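# Move fridge bottles upright onto cart tray, shut door

## Task

Take each bottle still inside the refrigerator, put it on the cart's top tray standing upright, and then close the refrigerator door fully. Bottles already on the tray must also be upright at the end. Failure if a glass bottle drops far, if the fridge door is slammed while opening or closing, or if the robot falls or ends up tilted. Anything held in place only by the robot at the end does not count.

## Robot and tools

Robot: a Hello Robot Stretch 4 with a single arm. It has an omni-wheel base, a lift on a mast, a telescoping arm reaching forward, a wrist with yaw, pitch and roll, and a two-finger gripper. It stands about 1.6 m tall, and the base rim lies within 0.23 m of the base origin. Cameras: head_camera, head_left_camera, head_right_camera, wrist_camera. A loose object may occasionally get a brief push from outside.

Frames: the base frame sits on the floor under the base centre, with x forward, y left, z up. hand_pose is reported in this frame; it is the point between the open fingertips (link pinch), and its printed value may be a little off. The odometry frame is the base frame as it was when the scene began. Heading is positive to the left and runs -3.142 to 3.142.

execute_actions(actions, cameras): actions is a list with exactly one action, or empty to just read state and images. An action contains "base", "joints" or both, and may add "pace" and "contact_limits". The other kind is {"end_of_arm": "enable_torque"} on its own, which turns back on any wrist or gripper motor that shut itself off. Motions in one action start together. base takes exactly one relative command, an offset from where the base last reported itself: translate_m (metres, forward +, -2 to 2), strafe_m (metres, left +, -2 to 2) or rotate_rad (radians, counter-clockwise +, -3.2 to 3.2). joints holds absolute targets by name: lift_m 0 to 1.2; arm_m 0 to 0.55 (extension); wrist_yaw_rad -1.134 to 4.276 (0 forward, + left, 3.14 folded back, above 3.4 the arm may block it); wrist_pitch_rad -1.117 to 4.259 (0 level, 1.57 pointing down); wrist_roll_rad -1.117 to 4.259 (0 puts the fingers level, + turns clockwise seen from behind); gripper_m -0.038 to 0.141 (fingertip gap in metres, negative squeezes them together). A joint target outside its range is clipped and the result says so. Unknown keys or any other bad value get the whole call refused. pace is "slow", "default", "fast" or "max": the base goes up to 0.1/0.3/0.4/0.6 m/s and turns up to 1/2/3/4 rad/s, and is slower when the lift is above 0.2 m. contact_limits only accepts arm_m, from 0 (lightest) to 0.75 (hardest), default 0.5. No action runs longer than 15 s. A joint or base you leave out may keep pushing toward its earlier target. cameras is a list of names or "all"; omitted or null gives all, [] gives none. The pictures line gives the order of the images.

wait(seconds 0 to 10) lets time pass and returns state and images. zoom_image(camera, region [x0,y0,x1,y1] in pixels, at most 504x504) enlarges part of that camera's latest image. read_manual gives only licence text. finished_scene(scene 1 or 2) ends the scene for good and reports success. The next task arrives in its result. Replying without any tool call ends everything.

Results: base_status and joint_status tell how each motion ended. "done" for the base only means the wheels turned the commanded amount, slip included. off_target: it stopped short and may still push. contact_stop_at_<key>: it met something, the target is dropped, and lift, arm or wheels go slack (a slack lift can sink). limit_stop_at_tilt: the robot leans more than 6 degrees and those parts take no commands. limit_stop_at_own_body: the robot would hit itself, which is likely with the gripper tilted up and rolled; you may move away from the body. torque_fault: a wrist or gripper motor went limp, so send enable_torque. Once a stop is reported, later moves in that same reply are skipped. on_its_own lists what you did not command; there, "held at" means the held target. lidar_m has 12 distances in 30-degree sectors, the first straight ahead, counting counter-clockwise (4th left, 7th behind, 10th right). "-" means nothing seen or closer than 0.25 m. It misses glass and thin legs. wrist_depth_mm is a 7x7 grid of depths in mm (100 to 2000), with glass left out. turned_by_wheels differing from turned_by_imu by more than about 0.1 rad points to a collision or slip. base_tilt is in degrees. motor_effort is percent of maximum, with the peak in brackets, and is noisy.

Gripping: command gripper_m below the object's width. Going lower squeezes harder and pulls the object toward the wrist. Neither the gripper reading nor "done" confirms a grasp, but a firm squeeze usually shows up in the gripper effort. If the fingertips get stuck on a surface, raise the lift. At the start, lift_m 0.4 with wrist_yaw_rad 0 unfolds the wrist.

Cautions: lower bottles onto the tray before letting go, never release glass from a height, and stand each one upright. Open and close the fridge door gently with slow pace and a low arm contact limit, and never swing it hard. Carrying over 1 kg with arm_m above 0.2 while driving or turning, especially fast, can tip the robot. Steady pushes or pulls with a high gripper can also tip it. Avoid hard pushes on the gripper, which cause torque faults. Before finishing, confirm the door is fully shut and no bottle is still in the gripper.

Each tool is called after ">>>" by a JSON object that holds its "api" and its "payload".

## Session

>>> {"api": "execute_actions", "payload": {"actions": []}}

Scene clock: 0.00 s.
base_odometry: x=+0.000 y=+0.000 heading=+0.000 (m, m, rad; odometry frame)
turned_by_wheels: +0.000 (rad since the last result)
turned_by_imu: +0.000 (rad since the last result)
base_tilt: forward=-0.9 right=-0.3 (deg)
lidar_m: 1.58 1.18 1.29 2.89 1.21 2.29 2.01 0.81 0.79 0.90 1.37 1.40
base_status: not commanded
joint_positions: lift_m=+0.156 arm_m=-0.003 wrist_yaw_rad=+3.133 wrist_pitch_rad=+0.019 wrist_roll_rad=+0.019 gripper_m=+0.057
joint_status: not commanded
motor_effort: lift_m=+20 arm_m=+0 wrist_yaw_rad=+1 wrist_pitch_rad=-8 wrist_roll_rad=+3 gripper_m=-3 wheel_0=-1 wheel_1=+0 wheel_2=-1 (%)
hand_pose: x=-0.1194 y=+0.0899 z=+0.3283 quat_wxyz=(+0.004, -0.009, +0.010, +1.000) (m; base frame)
wrist_depth_mm: - 142 - - - - - / - 117 142 - - - 1921 / - 115 142 - - - 1983 / - 133 179 - - - 1983 / 211 1756 - - - - 1863 / 228 1366 202 1308 196 1336 1281 / 227 917 820 112 866 820 866
pictures: head_camera, head_left_camera, head_right_camera, wrist_camera
Images, in order (width x height): head_camera 420x560, head_left_camera 420x672, head_right_camera 420x672, wrist_camera 616x392.

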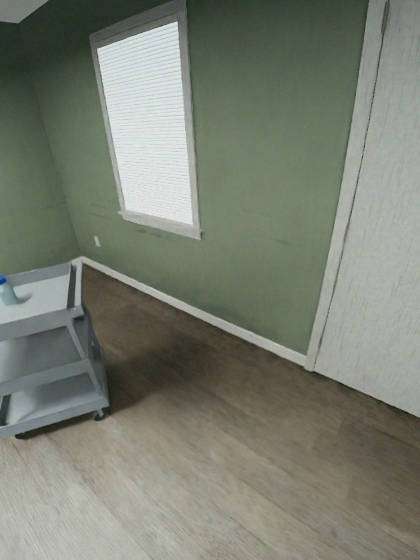

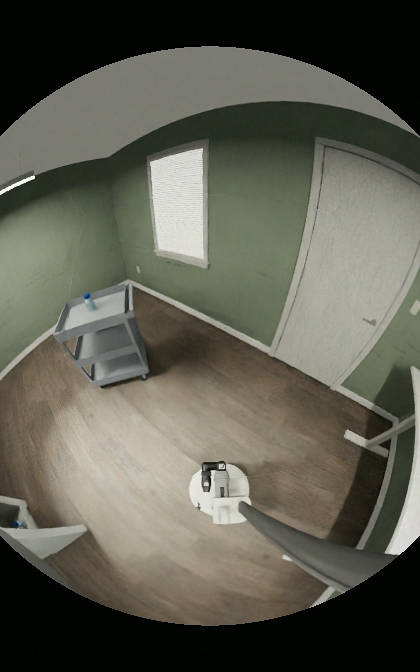

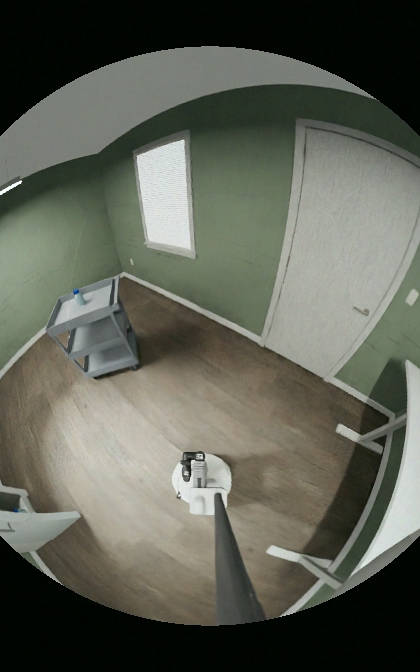

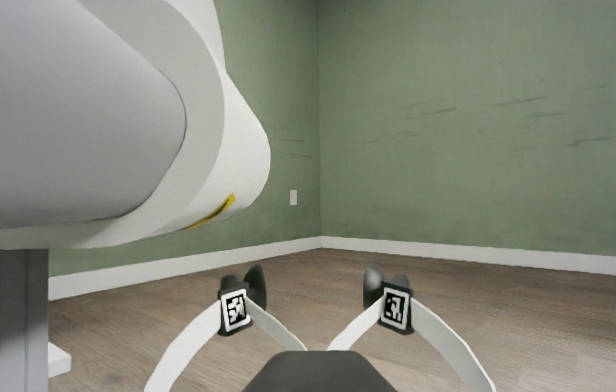

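>>> {"api": "execute_actions", "payload": {"actions": [{"base": {"rotate_rad": 1.9}, "joints": {"lift_m": 0.4, "wrist_yaw_rad": 0}}]}}

Scene clock: 4.57 s.
base_odometry: x=+0.000 y=+0.000 heading=+1.899 (m, m, rad; odometry frame)
turned_by_wheels: +1.899 (rad since the last result)
turned_by_imu: +1.943 (rad since the last result)
base_tilt: forward=-0.9 right=-0.4 (deg)
lidar_m: 1.18 1.54 2.34 0.82 0.75 0.82 1.09 1.41 1.47 1.19 1.19 3.27
base_status: done
joint_positions: lift_m=+0.400 arm_m=-0.003 wrist_yaw_rad=+0.000 wrist_pitch_rad=+0.019 wrist_roll_rad=+0.019 gripper_m=+0.057
joint_status: all done
motor_effort: lift_m=+23(25) arm_m=+0(0) wrist_yaw_rad=-1(2) wrist_pitch_rad=-10(10) wrist_roll_rad=+3(3) gripper_m=+1(1) wheel_0=-3(11) wheel_1=-2(7) wheel_2=-3(9) (%)
hand_pose: x=+0.4567 y=-0.0873 z=+0.5725 quat_wxyz=(+1.000, +0.010, +0.009, +0.000) (m; base frame)
wrist_depth_mm: 1808 1983 1138 - - - - / 1863 1983 1160 - - - - / 1808 1921 1205 - - - - / 1808 1921 1182 - - - - / 1756 1921 1205 - - - - / 1808 1921 203 1808 196 - - / 1430 1464 1060 112 1397 1336 1397
pictures: head_camera, head_left_camera, head_right_camera, wrist_camera
camera_calibration (this result's frames):
wrist_camera: T_world_to_cam=[[-0.00997655, -0.998965, -0.0443827, -0.0532926], [0.0072277, 0.0443117, -0.998992, 0.636045], [0.999924, -0.0102873, 0.00677814, -0.23255], [0, 0, 0, 1]] pos_world=[0.227404, -0.083814, 0.634614]
Images, in order (width x height): head_camera 420x560, head_left_camera 420x672, head_right_camera 420x672, wrist_camera 616x392.

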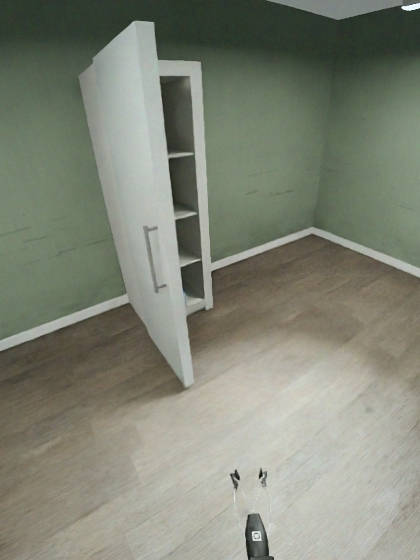

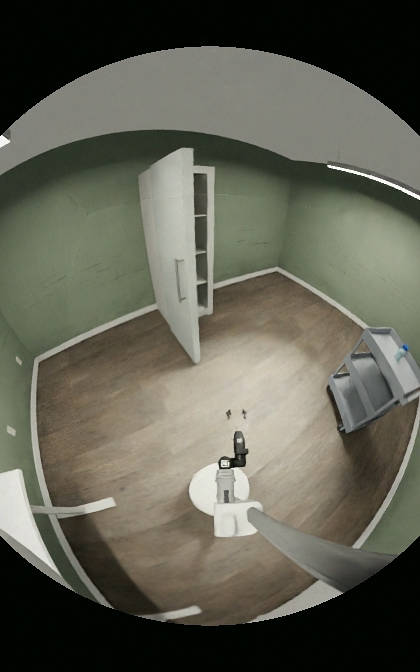

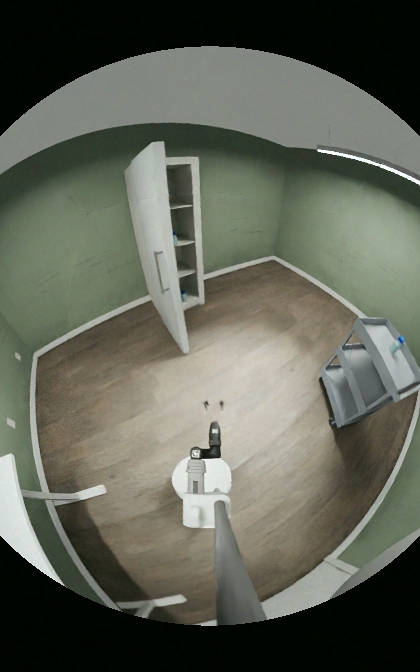

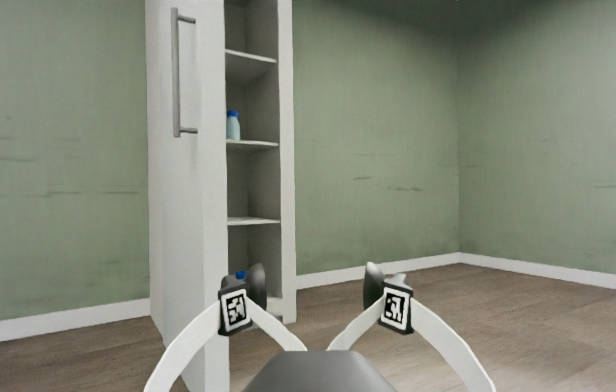

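>>> {"api": "execute_actions", "payload": {"actions": [{"base": {"rotate_rad": 0.54}}], "cameras": []}}

>>> {"api": "execute_actions", "payload": {"actions": [{"base": {"strafe_m": -0.72}, "joints": {"lift_m": 0.5}}]}}

Scene clock: 33.23 s.
base_odometry: x=+0.000 y=+0.000 heading=+2.439 (m, m, rad; odometry frame)
turned_by_wheels: +0.540 (rad since the last result)
turned_by_imu: +0.553 (rad since the last result)
base_tilt: forward=-0.9 right=-0.3 (deg)
lidar_m: 1.63 2.32 0.81 0.76 0.81 1.11 1.41 1.50 1.18 1.21 3.28 1.20
base_status: done
joint_positions: lift_m=+0.400 arm_m=-0.003 wrist_yaw_rad=+0.000 wrist_pitch_rad=+0.019 wrist_roll_rad=+0.019 gripper_m=+0.057
joint_status: not commanded
motor_effort: lift_m=+23(23) arm_m=+0(0) wrist_yaw_rad=+0(0) wrist_pitch_rad=-10(10) wrist_roll_rad=+4(2) gripper_m=-1(0) wheel_0=-1(6) wheel_1=+0(8) wheel_2=-1(8) (%)
hand_pose: x=+0.4567 y=-0.0874 z=+0.5725 quat_wxyz=(+1.000, +0.010, +0.009, +0.000) (m; base frame)
wrist_depth_mm: - - - - 1499 1661 - / - - - - 1537 1618 - / - - - - 1537 1537 - / - - - - 1537 976 - / - - - - 1336 976 - / - - 202 - 196 991 1921 / 1499 1430 1336 112 1308 991 1397
pictures: none
No camera images: the call's "cameras" was empty. Leave "cameras" out to get every camera's image.

Scene clock: 36.97 s.
base_odometry: x=+0.465 y=+0.550 heading=+2.439 (m, m, rad; odometry frame)
turned_by_wheels: +0.000 (rad since the last result)
turned_by_imu: +0.001 (rad since the last result)
base_tilt: forward=-0.9 right=-0.4 (deg)
lidar_m: 1.15 1.19 2.44 1.51 1.58 1.49 1.41 0.56 0.51 0.55 2.52 2.43
base_status: done
joint_positions: lift_m=+0.500 arm_m=-0.003 wrist_yaw_rad=+0.000 wrist_pitch_rad=+0.019 wrist_roll_rad=+0.019 gripper_m=+0.057
joint_status: all done
motor_effort: lift_m=+23(23) arm_m=+0(1) wrist_yaw_rad=+1(1) wrist_pitch_rad=-8(7) wrist_roll_rad=+3(2) gripper_m=-2(0) wheel_0=+1(10) wheel_1=+1(8) wheel_2=+1(2) (%)
hand_pose: x=+0.4567 y=-0.0874 z=+0.6725 quat_wxyz=(+1.000, +0.010, +0.009, +0.000) (m; base frame)
wrist_depth_mm: - - 1308 1983 - - - / - - 1281 1863 - - - / - - 1281 - - - - / - - 1308 - - - - / - - 1255 - - - - / - - 202 1983 196 - - / 1756 1661 1229 112 1537 1537 1618
pictures: head_camera, head_left_camera, head_right_camera, wrist_camera
camera_calibration (this result's frames):
wrist_camera: T_world_to_cam=[[-0.0102735, -0.998962, -0.0443829, -0.0488028], [0.00724082, 0.0443098, -0.998992, 0.735975], [0.999921, -0.0105845, 0.00677809, -0.233229], [0, 0, 0, 1]] pos_world=[0.22738, -0.0838316, 0.734648]
Images, in order (width x height): head_camera 420x560, head_left_camera 420x672, head_right_camera 420x672, wrist_camera 616x392.

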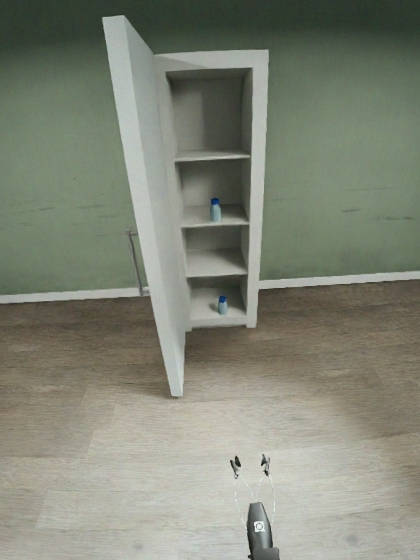

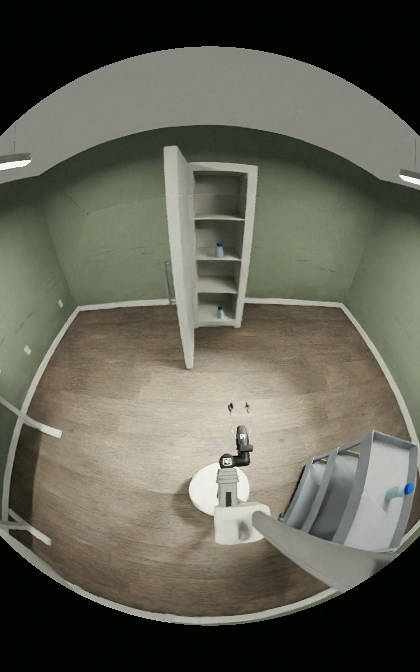

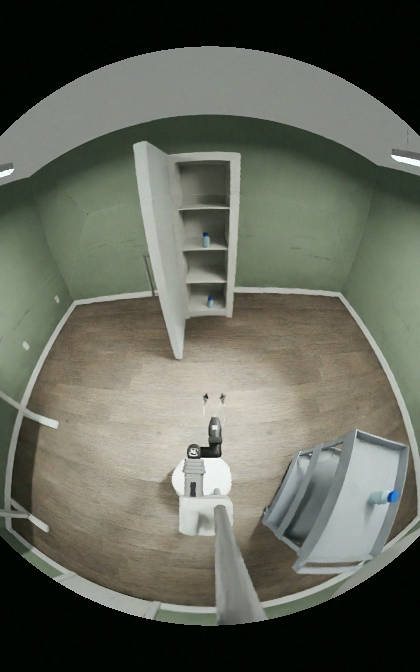

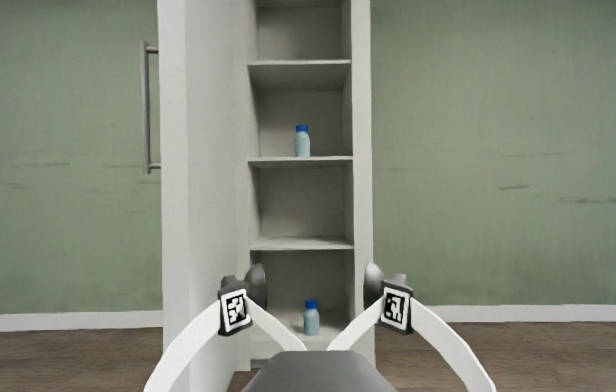

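>>> {"api": "execute_actions", "payload": {"actions": [{"base": {"translate_m": 0.6}, "joints": {"lift_m": 0.78, "gripper_m": 0.12}}]}}

Scene clock: 42.87 s.
base_odometry: x=+0.007 y=+0.937 heading=+2.440 (m, m, rad; odometry frame)
turned_by_wheels: +0.000 (rad since the last result)
turned_by_imu: -0.001 (rad since the last result)
base_tilt: forward=-0.9 right=-0.3 (deg)
lidar_m: 0.93 0.55 2.40 1.56 1.60 2.10 2.02 0.84 0.85 2.42 2.50 1.22
base_status: done
joint_positions: lift_m=+0.780 arm_m=-0.003 wrist_yaw_rad=+0.000 wrist_pitch_rad=+0.019 wrist_roll_rad=+0.019 gripper_m=+0.120
joint_status: all done
motor_effort: lift_m=+23(25) arm_m=+0(0) wrist_yaw_rad=+1(0) wrist_pitch_rad=-7(8) wrist_roll_rad=+3(3) gripper_m=+0(4) wheel_0=+2(5) wheel_1=+0(7) wheel_2=+2(10) (%)
hand_pose: x=+0.4567 y=-0.0874 z=+0.9525 quat_wxyz=(+1.000, +0.010, +0.009, +0.000) (m; base frame)
wrist_depth_mm: 445 676 1205 1397 1255 1537 1499 / 439 661 1042 1182 1205 1576 1576 / 442 661 1160 1430 1255 1537 1576 / 436 661 1160 1366 1336 1537 1537 / 439 654 991 1430 1060 1537 1537 / 430 609 203 1430 960 1537 1537 / 433 603 991 112 960 1537 1537
pictures: head_camera, head_left_camera, head_right_camera, wrist_camera
camera_calibration (this result's frames):
wrist_camera: T_world_to_cam=[[-0.010281, -0.998962, -0.0443829, -0.0363746], [0.00724153, 0.0443098, -0.998992, 1.01569], [0.999921, -0.010592, 0.00677846, -0.235127], [0, 0, 0, 1]] pos_world=[0.22738, -0.0838321, 1.01464]
Images, in order (width x height): head_camera 420x560, head_left_camera 420x672, head_right_camera 420x672, wrist_camera 616x392.

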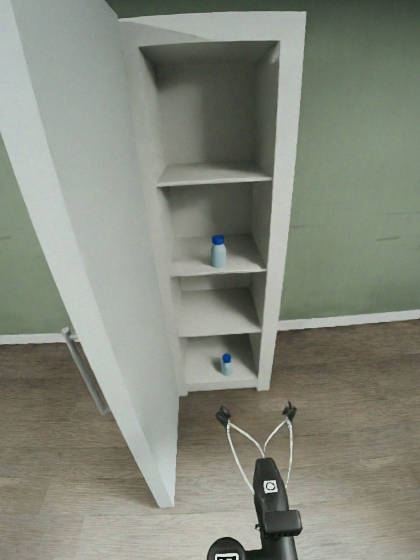

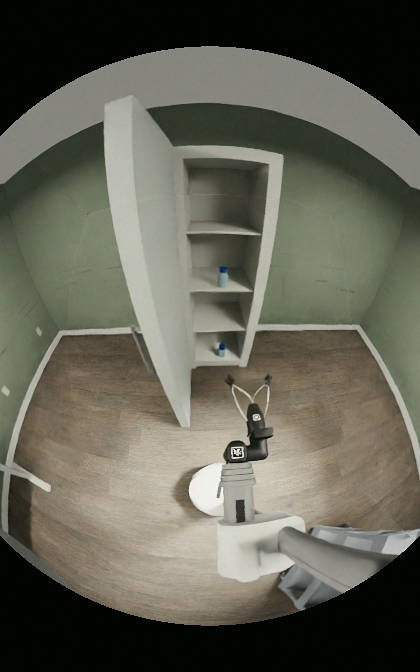

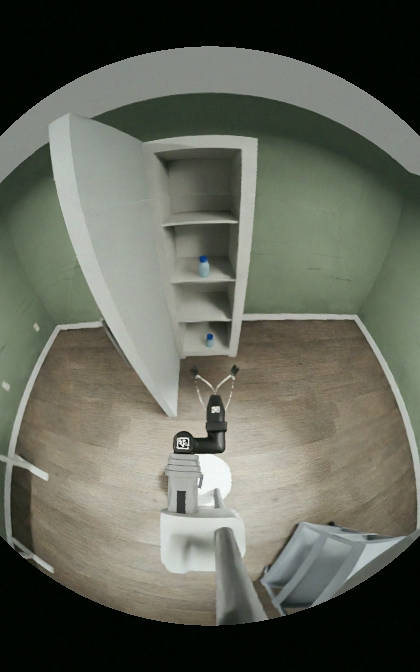

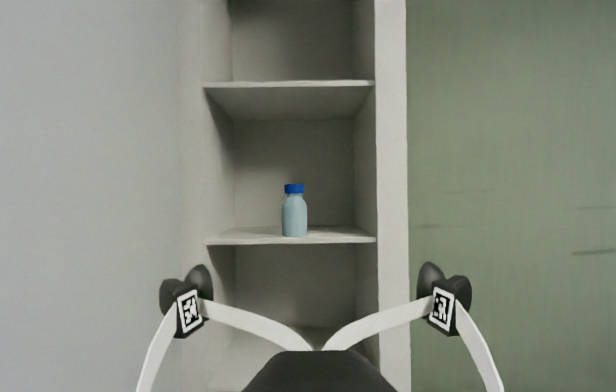

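>>> {"api": "execute_actions", "payload": {"actions": [{"base": {"rotate_rad": 0.05}, "joints": {"arm_m": 0.2, "gripper_m": 0.135}}], "cameras": []}}

>>> {"api": "execute_actions", "payload": {"actions": [{"base": {"translate_m": 0.3}}], "cameras": ["head_camera", "wrist_camera", "head_left_camera"]}}

Scene clock: 62.80 s.
base_odometry: x=+0.007 y=+0.937 heading=+2.489 (m, m, rad; odometry frame)
turned_by_wheels: +0.049 (rad since the last result)
turned_by_imu: +0.052 (rad since the last result)
base_tilt: forward=-0.9 right=-0.3 (deg)
lidar_m: 0.80 0.55 2.38 1.55 1.59 2.07 2.00 0.86 0.82 2.41 2.39 1.18
base_status: done
joint_positions: lift_m=+0.780 arm_m=+0.199 wrist_yaw_rad=+0.000 wrist_pitch_rad=+0.019 wrist_roll_rad=+0.019 gripper_m=+0.135
joint_status: all done
motor_effort: lift_m=+23(23) arm_m=+7(6) wrist_yaw_rad=+2(1) wrist_pitch_rad=-8(10) wrist_roll_rad=+2(2) gripper_m=+0(1) wheel_0=-3(3) wheel_1=-1(5) wheel_2=-3(4) (%)
hand_pose: x=+0.6581 y=-0.0874 z=+0.9525 quat_wxyz=(+1.000, +0.010, +0.009, +0.000) (m; base frame)
wrist_depth_mm: 394 564 904 1182 854 1281 1255 / 392 569 798 946 866 1308 1281 / 387 564 891 1182 1025 1281 1336 / 389 559 866 1182 1025 1308 1281 / 384 559 778 1160 878 1308 1308 / 387 492 759 1182 768 212 1281 / 382 521 878 112 904 1308 1281
pictures: none
No camera images: the call's "cameras" was empty. Leave "cameras" out to get every camera's image.

Scene clock: 65.27 s.
base_odometry: x=-0.231 y=+1.119 heading=+2.489 (m, m, rad; odometry frame)
turned_by_wheels: +0.000 (rad since the last result)
turned_by_imu: -0.001 (rad since the last result)
base_tilt: forward=-0.9 right=-0.3 (deg)
lidar_m: 0.74 0.29 0.31 1.94 1.61 2.24 1.44 1.05 1.39 2.44 1.97 0.89
base_status: done
joint_positions: lift_m=+0.780 arm_m=+0.199 wrist_yaw_rad=+0.000 wrist_pitch_rad=+0.019 wrist_roll_rad=+0.019 gripper_m=+0.135
joint_status: not commanded
motor_effort: lift_m=+23(23) arm_m=+7(7) wrist_yaw_rad=+1(0) wrist_pitch_rad=-10(11) wrist_roll_rad=+3(3) gripper_m=+4(4) wheel_0=+2(4) wheel_1=+2(3) wheel_2=-1(9) (%)
hand_pose: x=+0.6582 y=-0.0874 z=+0.9525 quat_wxyz=(+1.000, +0.010, +0.009, +0.000) (m; base frame)
wrist_depth_mm: 382 473 634 647 640 477 418 / 382 473 798 878 866 473 421 / 379 469 866 878 866 469 424 / 377 466 878 866 866 484 421 / 377 462 691 500 699 445 424 / 375 442 459 878 445 213 421 / 377 439 842 112 878 452 424
pictures: head_camera, head_left_camera, wrist_camera
camera_calibration (this result's frames):
wrist_camera: T_world_to_cam=[[-0.0102678, -0.998962, -0.0443839, -0.0343067], [0.00734611, 0.0443097, -0.998991, 1.0142], [0.99992, -0.0105835, 0.00688352, -0.436676], [0, 0, 0, 1]] pos_world=[0.428839, -0.0838316, 1.01466]
Images, in order (width x height): head_camera 420x560, head_left_camera 420x672, wrist_camera 616x392.

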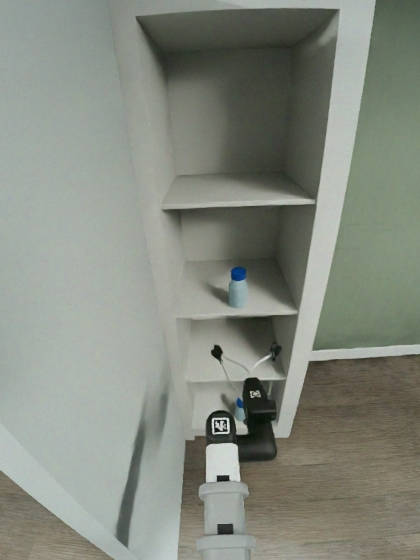

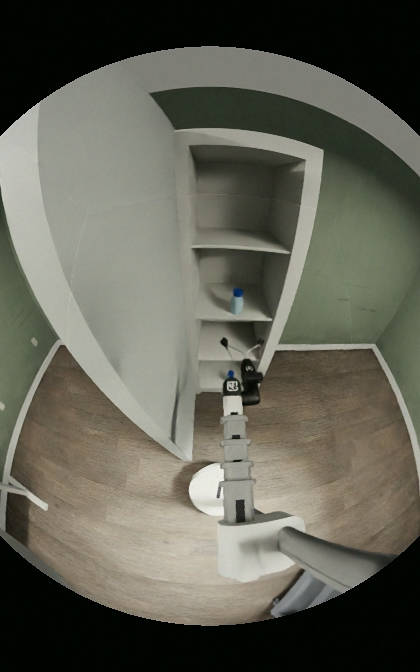

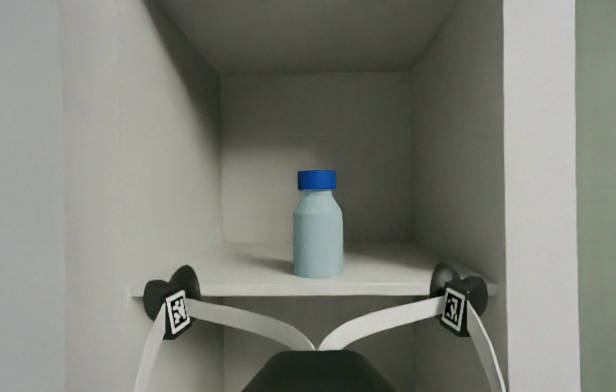

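>>> {"api": "execute_actions", "payload": {"actions": [{"joints": {"arm_m": 0.43}, "contact_limits": {"arm_m": 0.2}}], "cameras": ["head_camera", "wrist_camera"]}}

Scene clock: 74.83 s.
base_odometry: x=-0.231 y=+1.119 heading=+2.489 (m, m, rad; odometry frame)
turned_by_wheels: +0.000 (rad since the last result)
turned_by_imu: +0.002 (rad since the last result)
base_tilt: forward=-0.9 right=-0.3 (deg)
lidar_m: 0.77 0.25 0.29 1.94 1.60 2.27 1.40 1.04 1.44 2.43 1.98 0.89
base_status: not commanded
joint_positions: lift_m=+0.780 arm_m=+0.429 wrist_yaw_rad=+0.000 wrist_pitch_rad=+0.019 wrist_roll_rad=+0.019 gripper_m=+0.135
joint_status: all done
motor_effort: lift_m=+23(23) arm_m=+7(7) wrist_yaw_rad=+1(1) wrist_pitch_rad=-7(9) wrist_roll_rad=+1(2) gripper_m=+5(3) wheel_0=+2(2) wheel_1=+2(2) wheel_2=-1(1) (%)
contact_limits: arm_m 0.2
hand_pose: x=+0.8881 y=-0.0874 z=+0.9525 quat_wxyz=(+1.000, +0.010, +0.009, +0.000) (m; base frame)
wrist_depth_mm: 315 466 634 647 640 484 334 / 314 459 647 640 640 488 334 / 314 459 640 640 634 488 334 / 312 459 654 262 647 496 338 / 312 452 640 251 640 462 334 / 306 329 296 247 290 212 315 / 245 239 237 112 235 220 232
pictures: head_camera, wrist_camera
camera_calibration (this result's frames):
wrist_camera: T_world_to_cam=[[-0.0102721, -0.998962, -0.0443839, -0.0319429], [0.00735092, 0.0443096, -0.998991, 1.01251], [0.99992, -0.010588, 0.00688813, -0.666623], [0, 0, 0, 1]] pos_world=[0.658799, -0.0838318, 1.01466]
Images, in order (width x height): head_camera 420x560, wrist_camera 616x392.

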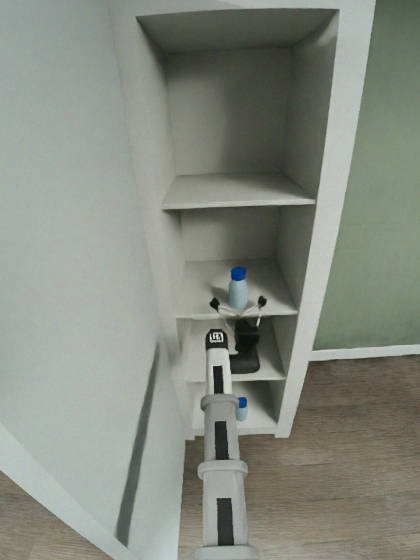

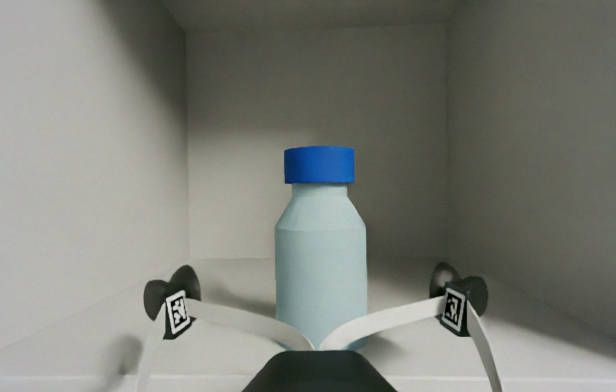

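>>> {"api": "execute_actions", "payload": {"actions": [{"joints": {"arm_m": 0.48}, "contact_limits": {"arm_m": 0.2}}], "cameras": ["wrist_camera"]}}

>>> {"api": "execute_actions", "payload": {"actions": [{"joints": {"gripper_m": 0.02}}], "cameras": ["head_left_camera", "wrist_camera"]}}

Scene clock: 79.10 s.
base_odometry: x=-0.231 y=+1.119 heading=+2.489 (m, m, rad; odometry frame)
turned_by_wheels: +0.000 (rad since the last result)
turned_by_imu: +0.002 (rad since the last result)
base_tilt: forward=-0.9 right=-0.3 (deg)
lidar_m: 0.72 0.29 0.32 1.99 1.61 2.22 1.38 1.06 1.39 2.42 1.95 0.88
base_status: not commanded
joint_positions: lift_m=+0.780 arm_m=+0.479 wrist_yaw_rad=+0.000 wrist_pitch_rad=+0.019 wrist_roll_rad=+0.019 gripper_m=+0.135
joint_status: all done
motor_effort: lift_m=+23(23) arm_m=+7(8) wrist_yaw_rad=+0(2) wrist_pitch_rad=-7(11) wrist_roll_rad=+3(3) gripper_m=+1(6) wheel_0=+2(2) wheel_1=+2(2) wheel_2=-1(1) (%)
contact_limits: arm_m 0.2
hand_pose: x=+0.9381 y=-0.0874 z=+0.9525 quat_wxyz=(+1.000, +0.010, +0.009, +0.000) (m; base frame)
wrist_depth_mm: 315 459 597 585 585 488 336 / 312 459 597 597 591 488 332 / 312 459 597 216 580 488 338 / 310 452 597 211 580 492 338 / 310 455 591 198 574 459 338 / 306 327 296 196 208 213 314 / 244 238 238 112 228 220 233
pictures: wrist_camera
camera_calibration (this result's frames):
wrist_camera: T_world_to_cam=[[-0.0103114, -0.998961, -0.0443841, -0.0314037], [0.00735126, 0.0443095, -0.998991, 1.01214], [0.99992, -0.0106273, 0.00688673, -0.716611], [0, 0, 0, 1]] pos_world=[0.70879, -0.0838342, 1.01466]
Images, in order (width x height): wrist_camera 616x392.

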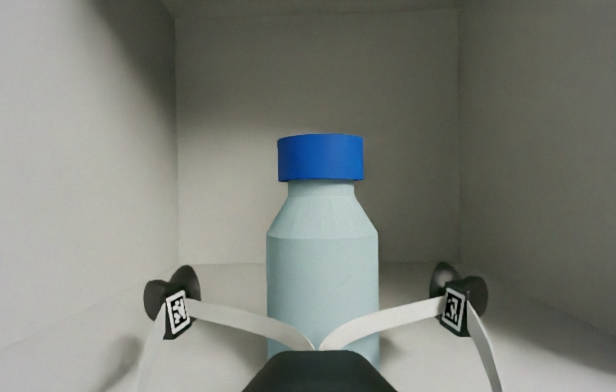

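Scene clock: 81.20 s.
base_odometry: x=-0.231 y=+1.119 heading=+2.489 (m, m, rad; odometry frame)
turned_by_wheels: +0.000 (rad since the last result)
turned_by_imu: +0.001 (rad since the last result)
base_tilt: forward=-0.8 right=-0.3 (deg)
lidar_m: 0.74 0.29 0.31 1.96 1.63 2.24 1.41 1.04 1.43 2.42 1.96 0.89
base_status: not commanded
joint_positions: lift_m=+0.780 arm_m=+0.479 wrist_yaw_rad=+0.000 wrist_pitch_rad=+0.019 wrist_roll_rad=+0.019 gripper_m=+0.021
joint_status: all done
motor_effort: lift_m=+23(23) arm_m=+7(7) wrist_yaw_rad=+1(3) wrist_pitch_rad=-8(7) wrist_roll_rad=+2(3) gripper_m=-19(24) wheel_0=+2(2) wheel_1=+1(2) wheel_2=-1(1) (%)
hand_pose: x=+0.9382 y=-0.0874 z=+0.9525 quat_wxyz=(+1.000, +0.010, +0.009, +0.000) (m; base frame)
wrist_depth_mm: 315 466 603 591 580 488 338 / 314 455 597 591 580 488 334 / 315 455 603 198 580 492 334 / 312 455 597 198 580 492 336 / 310 449 597 187 580 492 342 / 304 364 195 184 190 347 315 / 245 213 229 112 219 206 233
pictures: head_left_camera, wrist_camera
camera_calibration (this result's frames):
wrist_camera: T_world_to_cam=[[-0.0102195, -0.998962, -0.0443838, -0.0314633], [0.00734718, 0.0443099, -0.998991, 1.01214], [0.999921, -0.0105353, 0.00688673, -0.716652], [0, 0, 0, 1]] pos_world=[0.708837, -0.0838287, 1.01466]
Images, in order (width x height): head_left_camera 420x672, wrist_camera 616x392.

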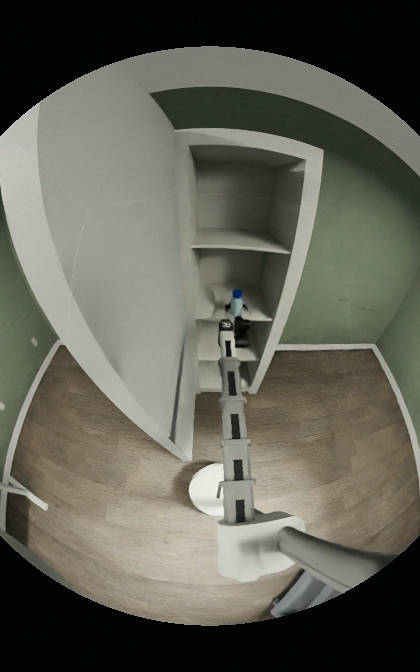

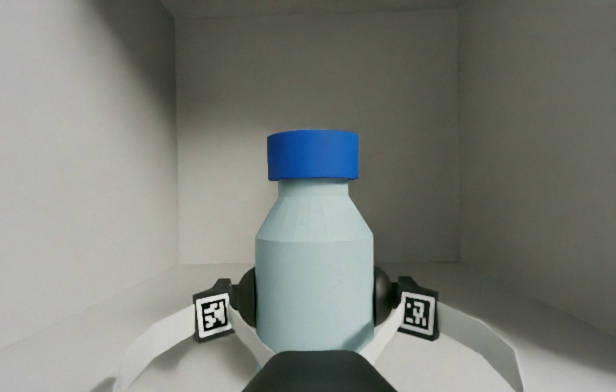

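>>> {"api": "execute_actions", "payload": {"actions": [{"joints": {"gripper_m": 0.0}}], "cameras": []}}

>>> {"api": "execute_actions", "payload": {"actions": [{"joints": {"lift_m": 0.81}, "pace": "slow"}], "cameras": ["wrist_camera"]}}

Scene clock: 84.87 s.
base_odometry: x=-0.231 y=+1.119 heading=+2.489 (m, m, rad; odometry frame)
turned_by_wheels: +0.000 (rad since the last result)
turned_by_imu: +0.001 (rad since the last result)
base_tilt: forward=-0.8 right=-0.3 (deg)
lidar_m: 0.78 0.29 0.31 1.93 1.63 2.25 1.41 1.04 1.43 2.43 1.96 0.88
base_status: not commanded
joint_positions: lift_m=+0.780 arm_m=+0.479 wrist_yaw_rad=+0.000 wrist_pitch_rad=+0.019 wrist_roll_rad=+0.019 gripper_m=+0.001
joint_status: all done
motor_effort: lift_m=+23(23) arm_m=+7(6) wrist_yaw_rad=+0(0) wrist_pitch_rad=-12(11) wrist_roll_rad=+4(3) gripper_m=-23(21) wheel_0=+2(2) wheel_1=+2(2) wheel_2=-1(1) (%)
hand_pose: x=+0.9382 y=-0.0874 z=+0.9525 quat_wxyz=(+1.000, +0.010, +0.009, +0.000) (m; base frame)
wrist_depth_mm: 317 462 591 585 580 488 334 / 312 452 591 591 574 488 336 / 314 459 597 189 591 488 338 / 312 455 597 190 585 496 338 / 314 452 591 179 574 492 340 / 304 364 195 178 187 345 312 / 244 211 223 112 213 206 232
pictures: none
No camera images: the call's "cameras" was empty. Leave "cameras" out to get every camera's image.

Scene clock: 85.93 s.
base_odometry: x=-0.231 y=+1.119 heading=+2.489 (m, m, rad; odometry frame)
turned_by_wheels: +0.000 (rad since the last result)
turned_by_imu: +0.000 (rad since the last result)
base_tilt: forward=-0.9 right=-0.3 (deg)
lidar_m: 0.74 0.29 0.33 1.95 1.63 2.20 1.38 1.03 1.44 2.42 1.96 0.89
base_status: not commanded
joint_positions: lift_m=+0.810 arm_m=+0.479 wrist_yaw_rad=+0.000 wrist_pitch_rad=+0.025 wrist_roll_rad=+0.019 gripper_m=+0.001
joint_status: all done
on_its_own: wrist_pitch_rad is at rest, and its effort (-25) is outside its rest range (-23 to +23)
motor_effort: lift_m=+26(26) arm_m=+6(7) wrist_yaw_rad=+1(0) wrist_pitch_rad=-25(26) wrist_roll_rad=+3(2) gripper_m=-25(25) wheel_0=+2(2) wheel_1=+1(2) wheel_2=-1(1) (%)
hand_pose: x=+0.9381 y=-0.0874 z=+0.9806 quat_wxyz=(+1.000, +0.010, +0.012, +0.000) (m; base frame)
wrist_depth_mm: 317 466 580 585 574 484 334 / 314 459 591 591 580 492 336 / 314 455 597 190 585 484 336 / 310 455 591 190 585 492 338 / 312 449 597 179 574 488 336 / 309 402 194 178 189 407 340 / 285 262 276 112 264 253 286
pictures: wrist_camera
camera_calibration (this result's frames):
wrist_camera: T_world_to_cam=[[-0.0104641, -0.998963, -0.0443217, -0.0300438], [0.00147102, 0.0443087, -0.999017, 1.04574], [0.999944, -0.010519, 0.00100585, -0.711069], [0, 0, 0, 1]] pos_world=[0.709177, -0.0838277, 1.04409]
Images, in order (width x height): wrist_camera 616x392.

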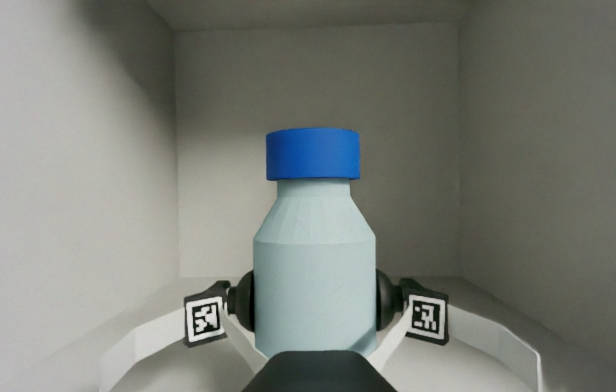

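>>> {"api": "execute_actions", "payload": {"actions": [{"joints": {"arm_m": 0.0}, "base": {"translate_m": -0.15}}], "cameras": []}}

>>> {"api": "execute_actions", "payload": {"actions": [{"base": {"rotate_rad": -2.4}, "joints": {"lift_m": 0.95}, "pace": "slow"}]}}

Scene clock: 92.60 s.
base_odometry: x=-0.112 y=+1.028 heading=+2.489 (m, m, rad; odometry frame)
turned_by_wheels: +0.000 (rad since the last result)
turned_by_imu: +0.003 (rad since the last result)
base_tilt: forward=-0.9 right=-0.3 (deg)
lidar_m: 0.38 0.42 2.25 1.59 1.61 2.24 2.16 0.96 0.94 2.43 2.17 1.03
base_status: done
joint_positions: lift_m=+0.810 arm_m=+0.001 wrist_yaw_rad=+0.000 wrist_pitch_rad=+0.025 wrist_roll_rad=+0.019 gripper_m=+0.001
joint_status: all done
on_its_own: wrist_pitch_rad is at rest, and its effort (-26) is outside its rest range (-23 to +23)
motor_effort: lift_m=+26(25) arm_m=-7(10) wrist_yaw_rad=+1(1) wrist_pitch_rad=-26(27) wrist_roll_rad=+3(3) gripper_m=-27(25) wheel_0=-2(8) wheel_1=-2(5) wheel_2=+0(9) (%)
hand_pose: x=+0.4605 y=-0.0875 z=+0.9806 quat_wxyz=(+1.000, +0.010, +0.012, +0.000) (m; base frame)
wrist_depth_mm: 394 580 917 1229 960 1308 1336 / 392 564 820 976 866 1308 1336 / 389 574 904 190 866 1308 1336 / 389 569 891 190 1025 1336 1336 / 387 564 809 179 778 1336 1308 / 387 530 195 177 188 1336 1336 / 389 469 809 112 788 1336 1308
pictures: none
No camera images: the call's "cameras" was empty. Leave "cameras" out to get every camera's image.

Scene clock: 96.30 s.
base_odometry: x=-0.112 y=+1.028 heading=+0.090 (m, m, rad; odometry frame)
turned_by_wheels: -2.400 (rad since the last result)
turned_by_imu: -2.450 (rad since the last result)
base_tilt: forward=-0.9 right=-0.3 (deg)
lidar_m: 0.42 2.43 2.43 1.84 0.99 0.46 0.41 2.35 1.61 1.75 2.19 1.07
base_status: done
joint_positions: lift_m=+0.950 arm_m=+0.001 wrist_yaw_rad=+0.000 wrist_pitch_rad=+0.025 wrist_roll_rad=+0.019 gripper_m=+0.001
joint_status: all done
on_its_own: wrist_pitch_rad is at rest, and its effort (-26) is outside its rest range (-23 to +23)
motor_effort: lift_m=+26(26) arm_m=-7(7) wrist_yaw_rad=+1(1) wrist_pitch_rad=-26(26) wrist_roll_rad=+2(3) gripper_m=-24(25) wheel_0=+2(4) wheel_1=+0(9) wheel_2=+2(6) (%)
hand_pose: x=+0.4605 y=-0.0875 z=+1.1206 quat_wxyz=(+1.000, +0.010, +0.012, +0.000) (m; base frame)
wrist_depth_mm: 1983 - - - - 1921 1661 / - - - - - 1921 1661 / - - - 190 - 1863 1708 / 1921 - - 190 - 1863 1661 / 1983 - - 180 - 1921 1708 / 1983 - 195 177 187 1756 1618 / 1983 - - 112 809 866 1576
pictures: head_camera, head_left_camera, head_right_camera, wrist_camera
camera_calibration (this result's frames):
wrist_camera: T_world_to_cam=[[-0.0107361, -0.99896, -0.0443159, -0.0287955], [0.00140949, 0.0443033, -0.999017, 1.18633], [0.999941, -0.010788, 0.000932385, -0.233564], [0, 0, 0, 1]] pos_world=[0.231569, -0.0838434, 1.1841]
Images, in order (width x height): head_camera 420x560, head_left_camera 420x672, head_right_camera 420x672, wrist_camera 616x392.

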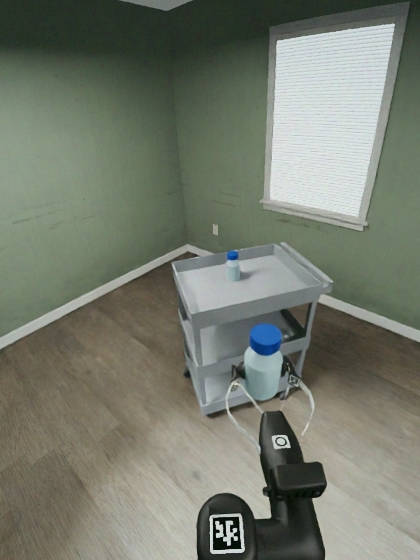

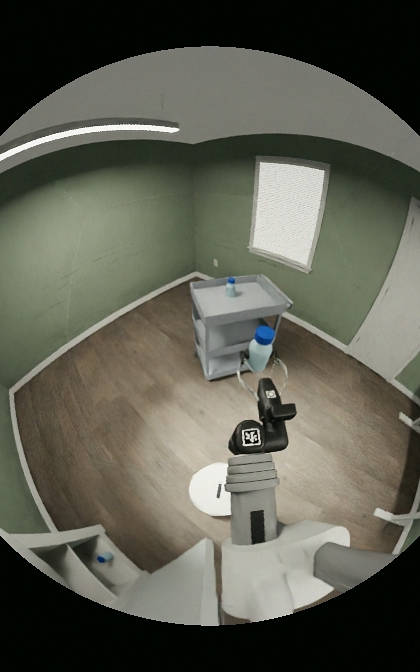

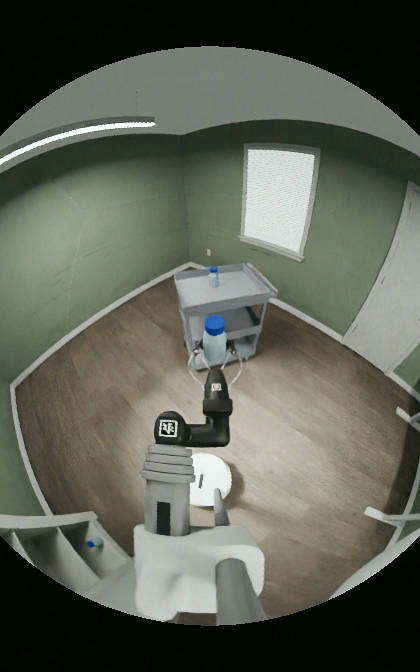

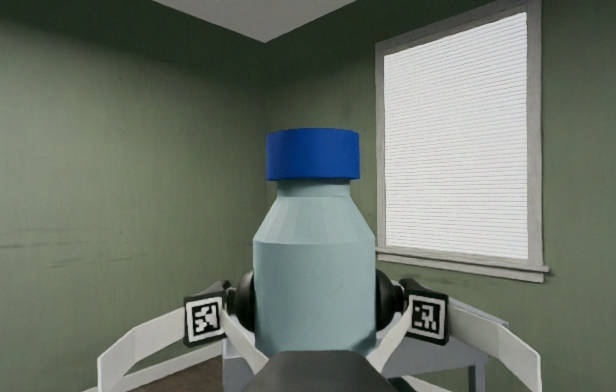

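>>> {"api": "zoom_image", "payload": {"camera": "head_camera", "region": [150, 220, 350, 430]}}

Region (150, 220, 350, 430) of head_camera's 420x560 image, scaled by 2.400, with more detail than that image has; it fills the left 480 columns of this view, and the rest is white.

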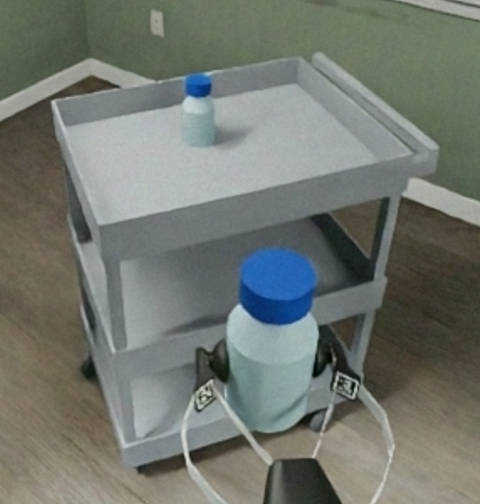

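>>> {"api": "execute_actions", "payload": {"actions": [{"base": {"rotate_rad": -0.14}, "joints": {"lift_m": 0.85}}], "cameras": []}}

>>> {"api": "execute_actions", "payload": {"actions": [{"base": {"translate_m": 0.4}}], "cameras": ["head_camera", "wrist_camera", "head_left_camera"]}}

Scene clock: 134.43 s.
base_odometry: x=-0.112 y=+1.028 heading=-0.050 (m, m, rad; odometry frame)
turned_by_wheels: -0.140 (rad since the last result)
turned_by_imu: -0.141 (rad since the last result)
base_tilt: forward=-0.9 right=-0.3 (deg)
lidar_m: 0.41 1.08 2.40 2.08 1.03 0.63 0.41 2.35 1.59 1.67 2.17 1.20
base_status: done
joint_positions: lift_m=+0.850 arm_m=+0.001 wrist_yaw_rad=+0.000 wrist_pitch_rad=+0.025 wrist_roll_rad=+0.019 gripper_m=+0.001
joint_status: all done
on_its_own: wrist_pitch_rad is at rest, and its effort (-25) is outside its rest range (-23 to +23)
motor_effort: lift_m=+18(24) arm_m=-7(7) wrist_yaw_rad=+1(4) wrist_pitch_rad=-25(25) wrist_roll_rad=+2(4) gripper_m=-22(25) wheel_0=+2(11) wheel_1=+0(6) wheel_2=+1(8) (%)
hand_pose: x=+0.4605 y=-0.0874 z=+1.0212 quat_wxyz=(+1.000, +0.010, +0.012, +0.000) (m; base frame)
wrist_depth_mm: - - - - - 1808 1576 / - - - - - 1863 1537 / - - - 189 1983 1863 1618 / - - - 190 - 1808 1618 / - - - 180 1921 1808 1661 / - - 195 178 188 1756 1618 / - 699 1205 112 946 1808 1618
pictures: none
No camera images: the call's "cameras" was empty. Leave "cameras" out to get every camera's image.

Scene clock: 137.27 s.
base_odometry: x=+0.287 y=+1.008 heading=-0.050 (m, m, rad; odometry frame)
turned_by_wheels: +0.000 (rad since the last result)
turned_by_imu: -0.001 (rad since the last result)
base_tilt: forward=-0.9 right=-0.3 (deg)
lidar_m: 0.39 0.53 2.18 2.32 1.95 1.33 0.82 2.59 1.77 1.89 1.87 0.72
base_status: done
joint_positions: lift_m=+0.850 arm_m=+0.001 wrist_yaw_rad=+0.000 wrist_pitch_rad=+0.025 wrist_roll_rad=+0.019 gripper_m=+0.001
joint_status: not commanded
on_its_own: wrist_pitch_rad is at rest, and its effort (-27) is outside its rest range (-23 to +23)
motor_effort: lift_m=+18(18) arm_m=-7(7) wrist_yaw_rad=+1(1) wrist_pitch_rad=-27(25) wrist_roll_rad=+3(2) gripper_m=-24(25) wheel_0=+1(7) wheel_1=+0(7) wheel_2=+2(11) (%)
hand_pose: x=+0.4605 y=-0.0874 z=+1.0212 quat_wxyz=(+1.000, +0.010, +0.012, +0.000) (m; base frame)
wrist_depth_mm: 1983 - - 1983 1708 1464 1336 / 1863 - - - 1661 1464 1336 / 1863 - - 189 1756 1499 1366 / 1863 - - 191 1756 1499 1336 / 1921 - - 179 1661 1499 1336 / 1808 768 195 178 187 1499 1308 / 609 559 597 112 473 512 1366
pictures: head_camera, head_left_camera, wrist_camera
camera_calibration (this result's frames):
wrist_camera: T_world_to_cam=[[-0.0105849, -0.998962, -0.0443155, -0.0332259], [0.00138651, 0.0443032, -0.999017, 1.08705], [0.999943, -0.010636, 0.000916122, -0.233447], [0, 0, 0, 1]] pos_world=[0.231575, -0.0838343, 1.08473]
Images, in order (width x height): head_camera 420x560, head_left_camera 420x672, wrist_camera 616x392.

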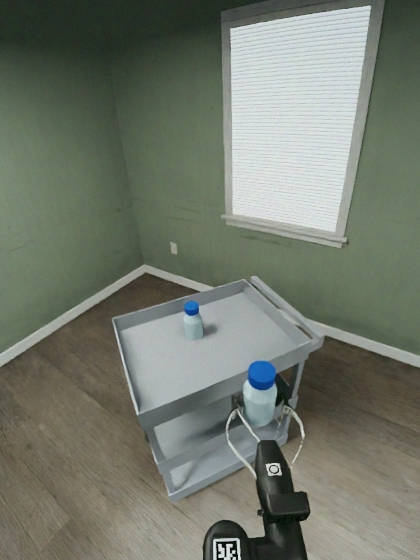

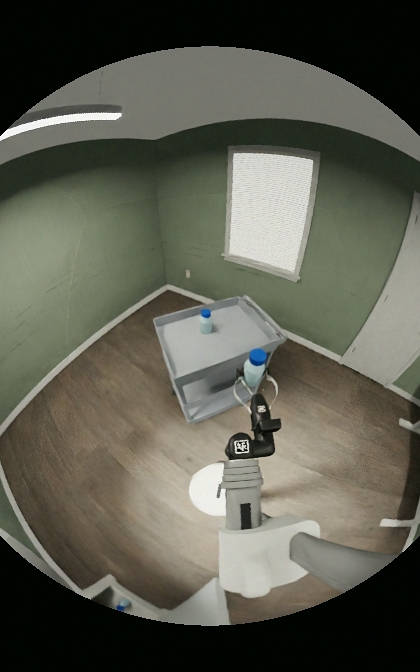

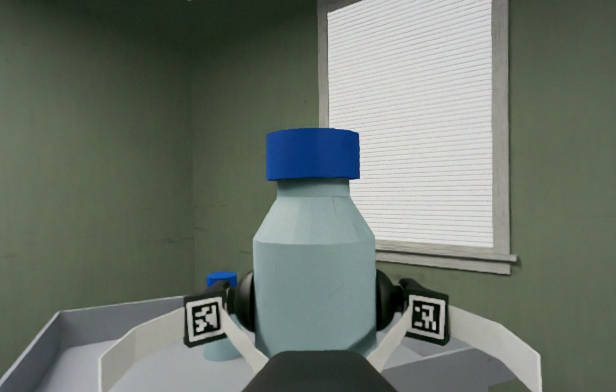

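>>> {"api": "zoom_image", "payload": {"camera": "head_camera", "region": [90, 260, 340, 500]}}

>>> {"api": "zoom_image", "payload": {"camera": "wrist_camera", "region": [0, 250, 280, 392]}}

Region (90, 260, 340, 500) of head_camera's 420x560 image, scaled by 2.016, with more detail than that image has; it fills the top 484 rows of this view, and the rest is white.

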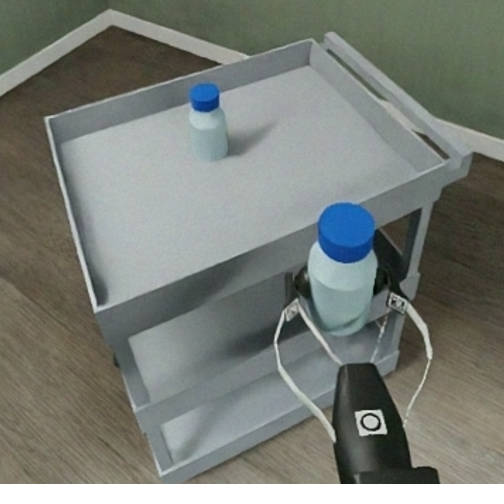

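Region (0, 250, 280, 392) of wrist_camera's 616x392 image, scaled by 1.800; it fills the top 256 rows of this view, and the rest is white.

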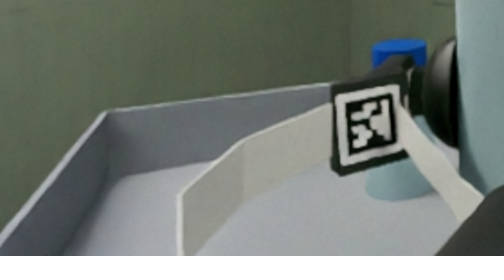

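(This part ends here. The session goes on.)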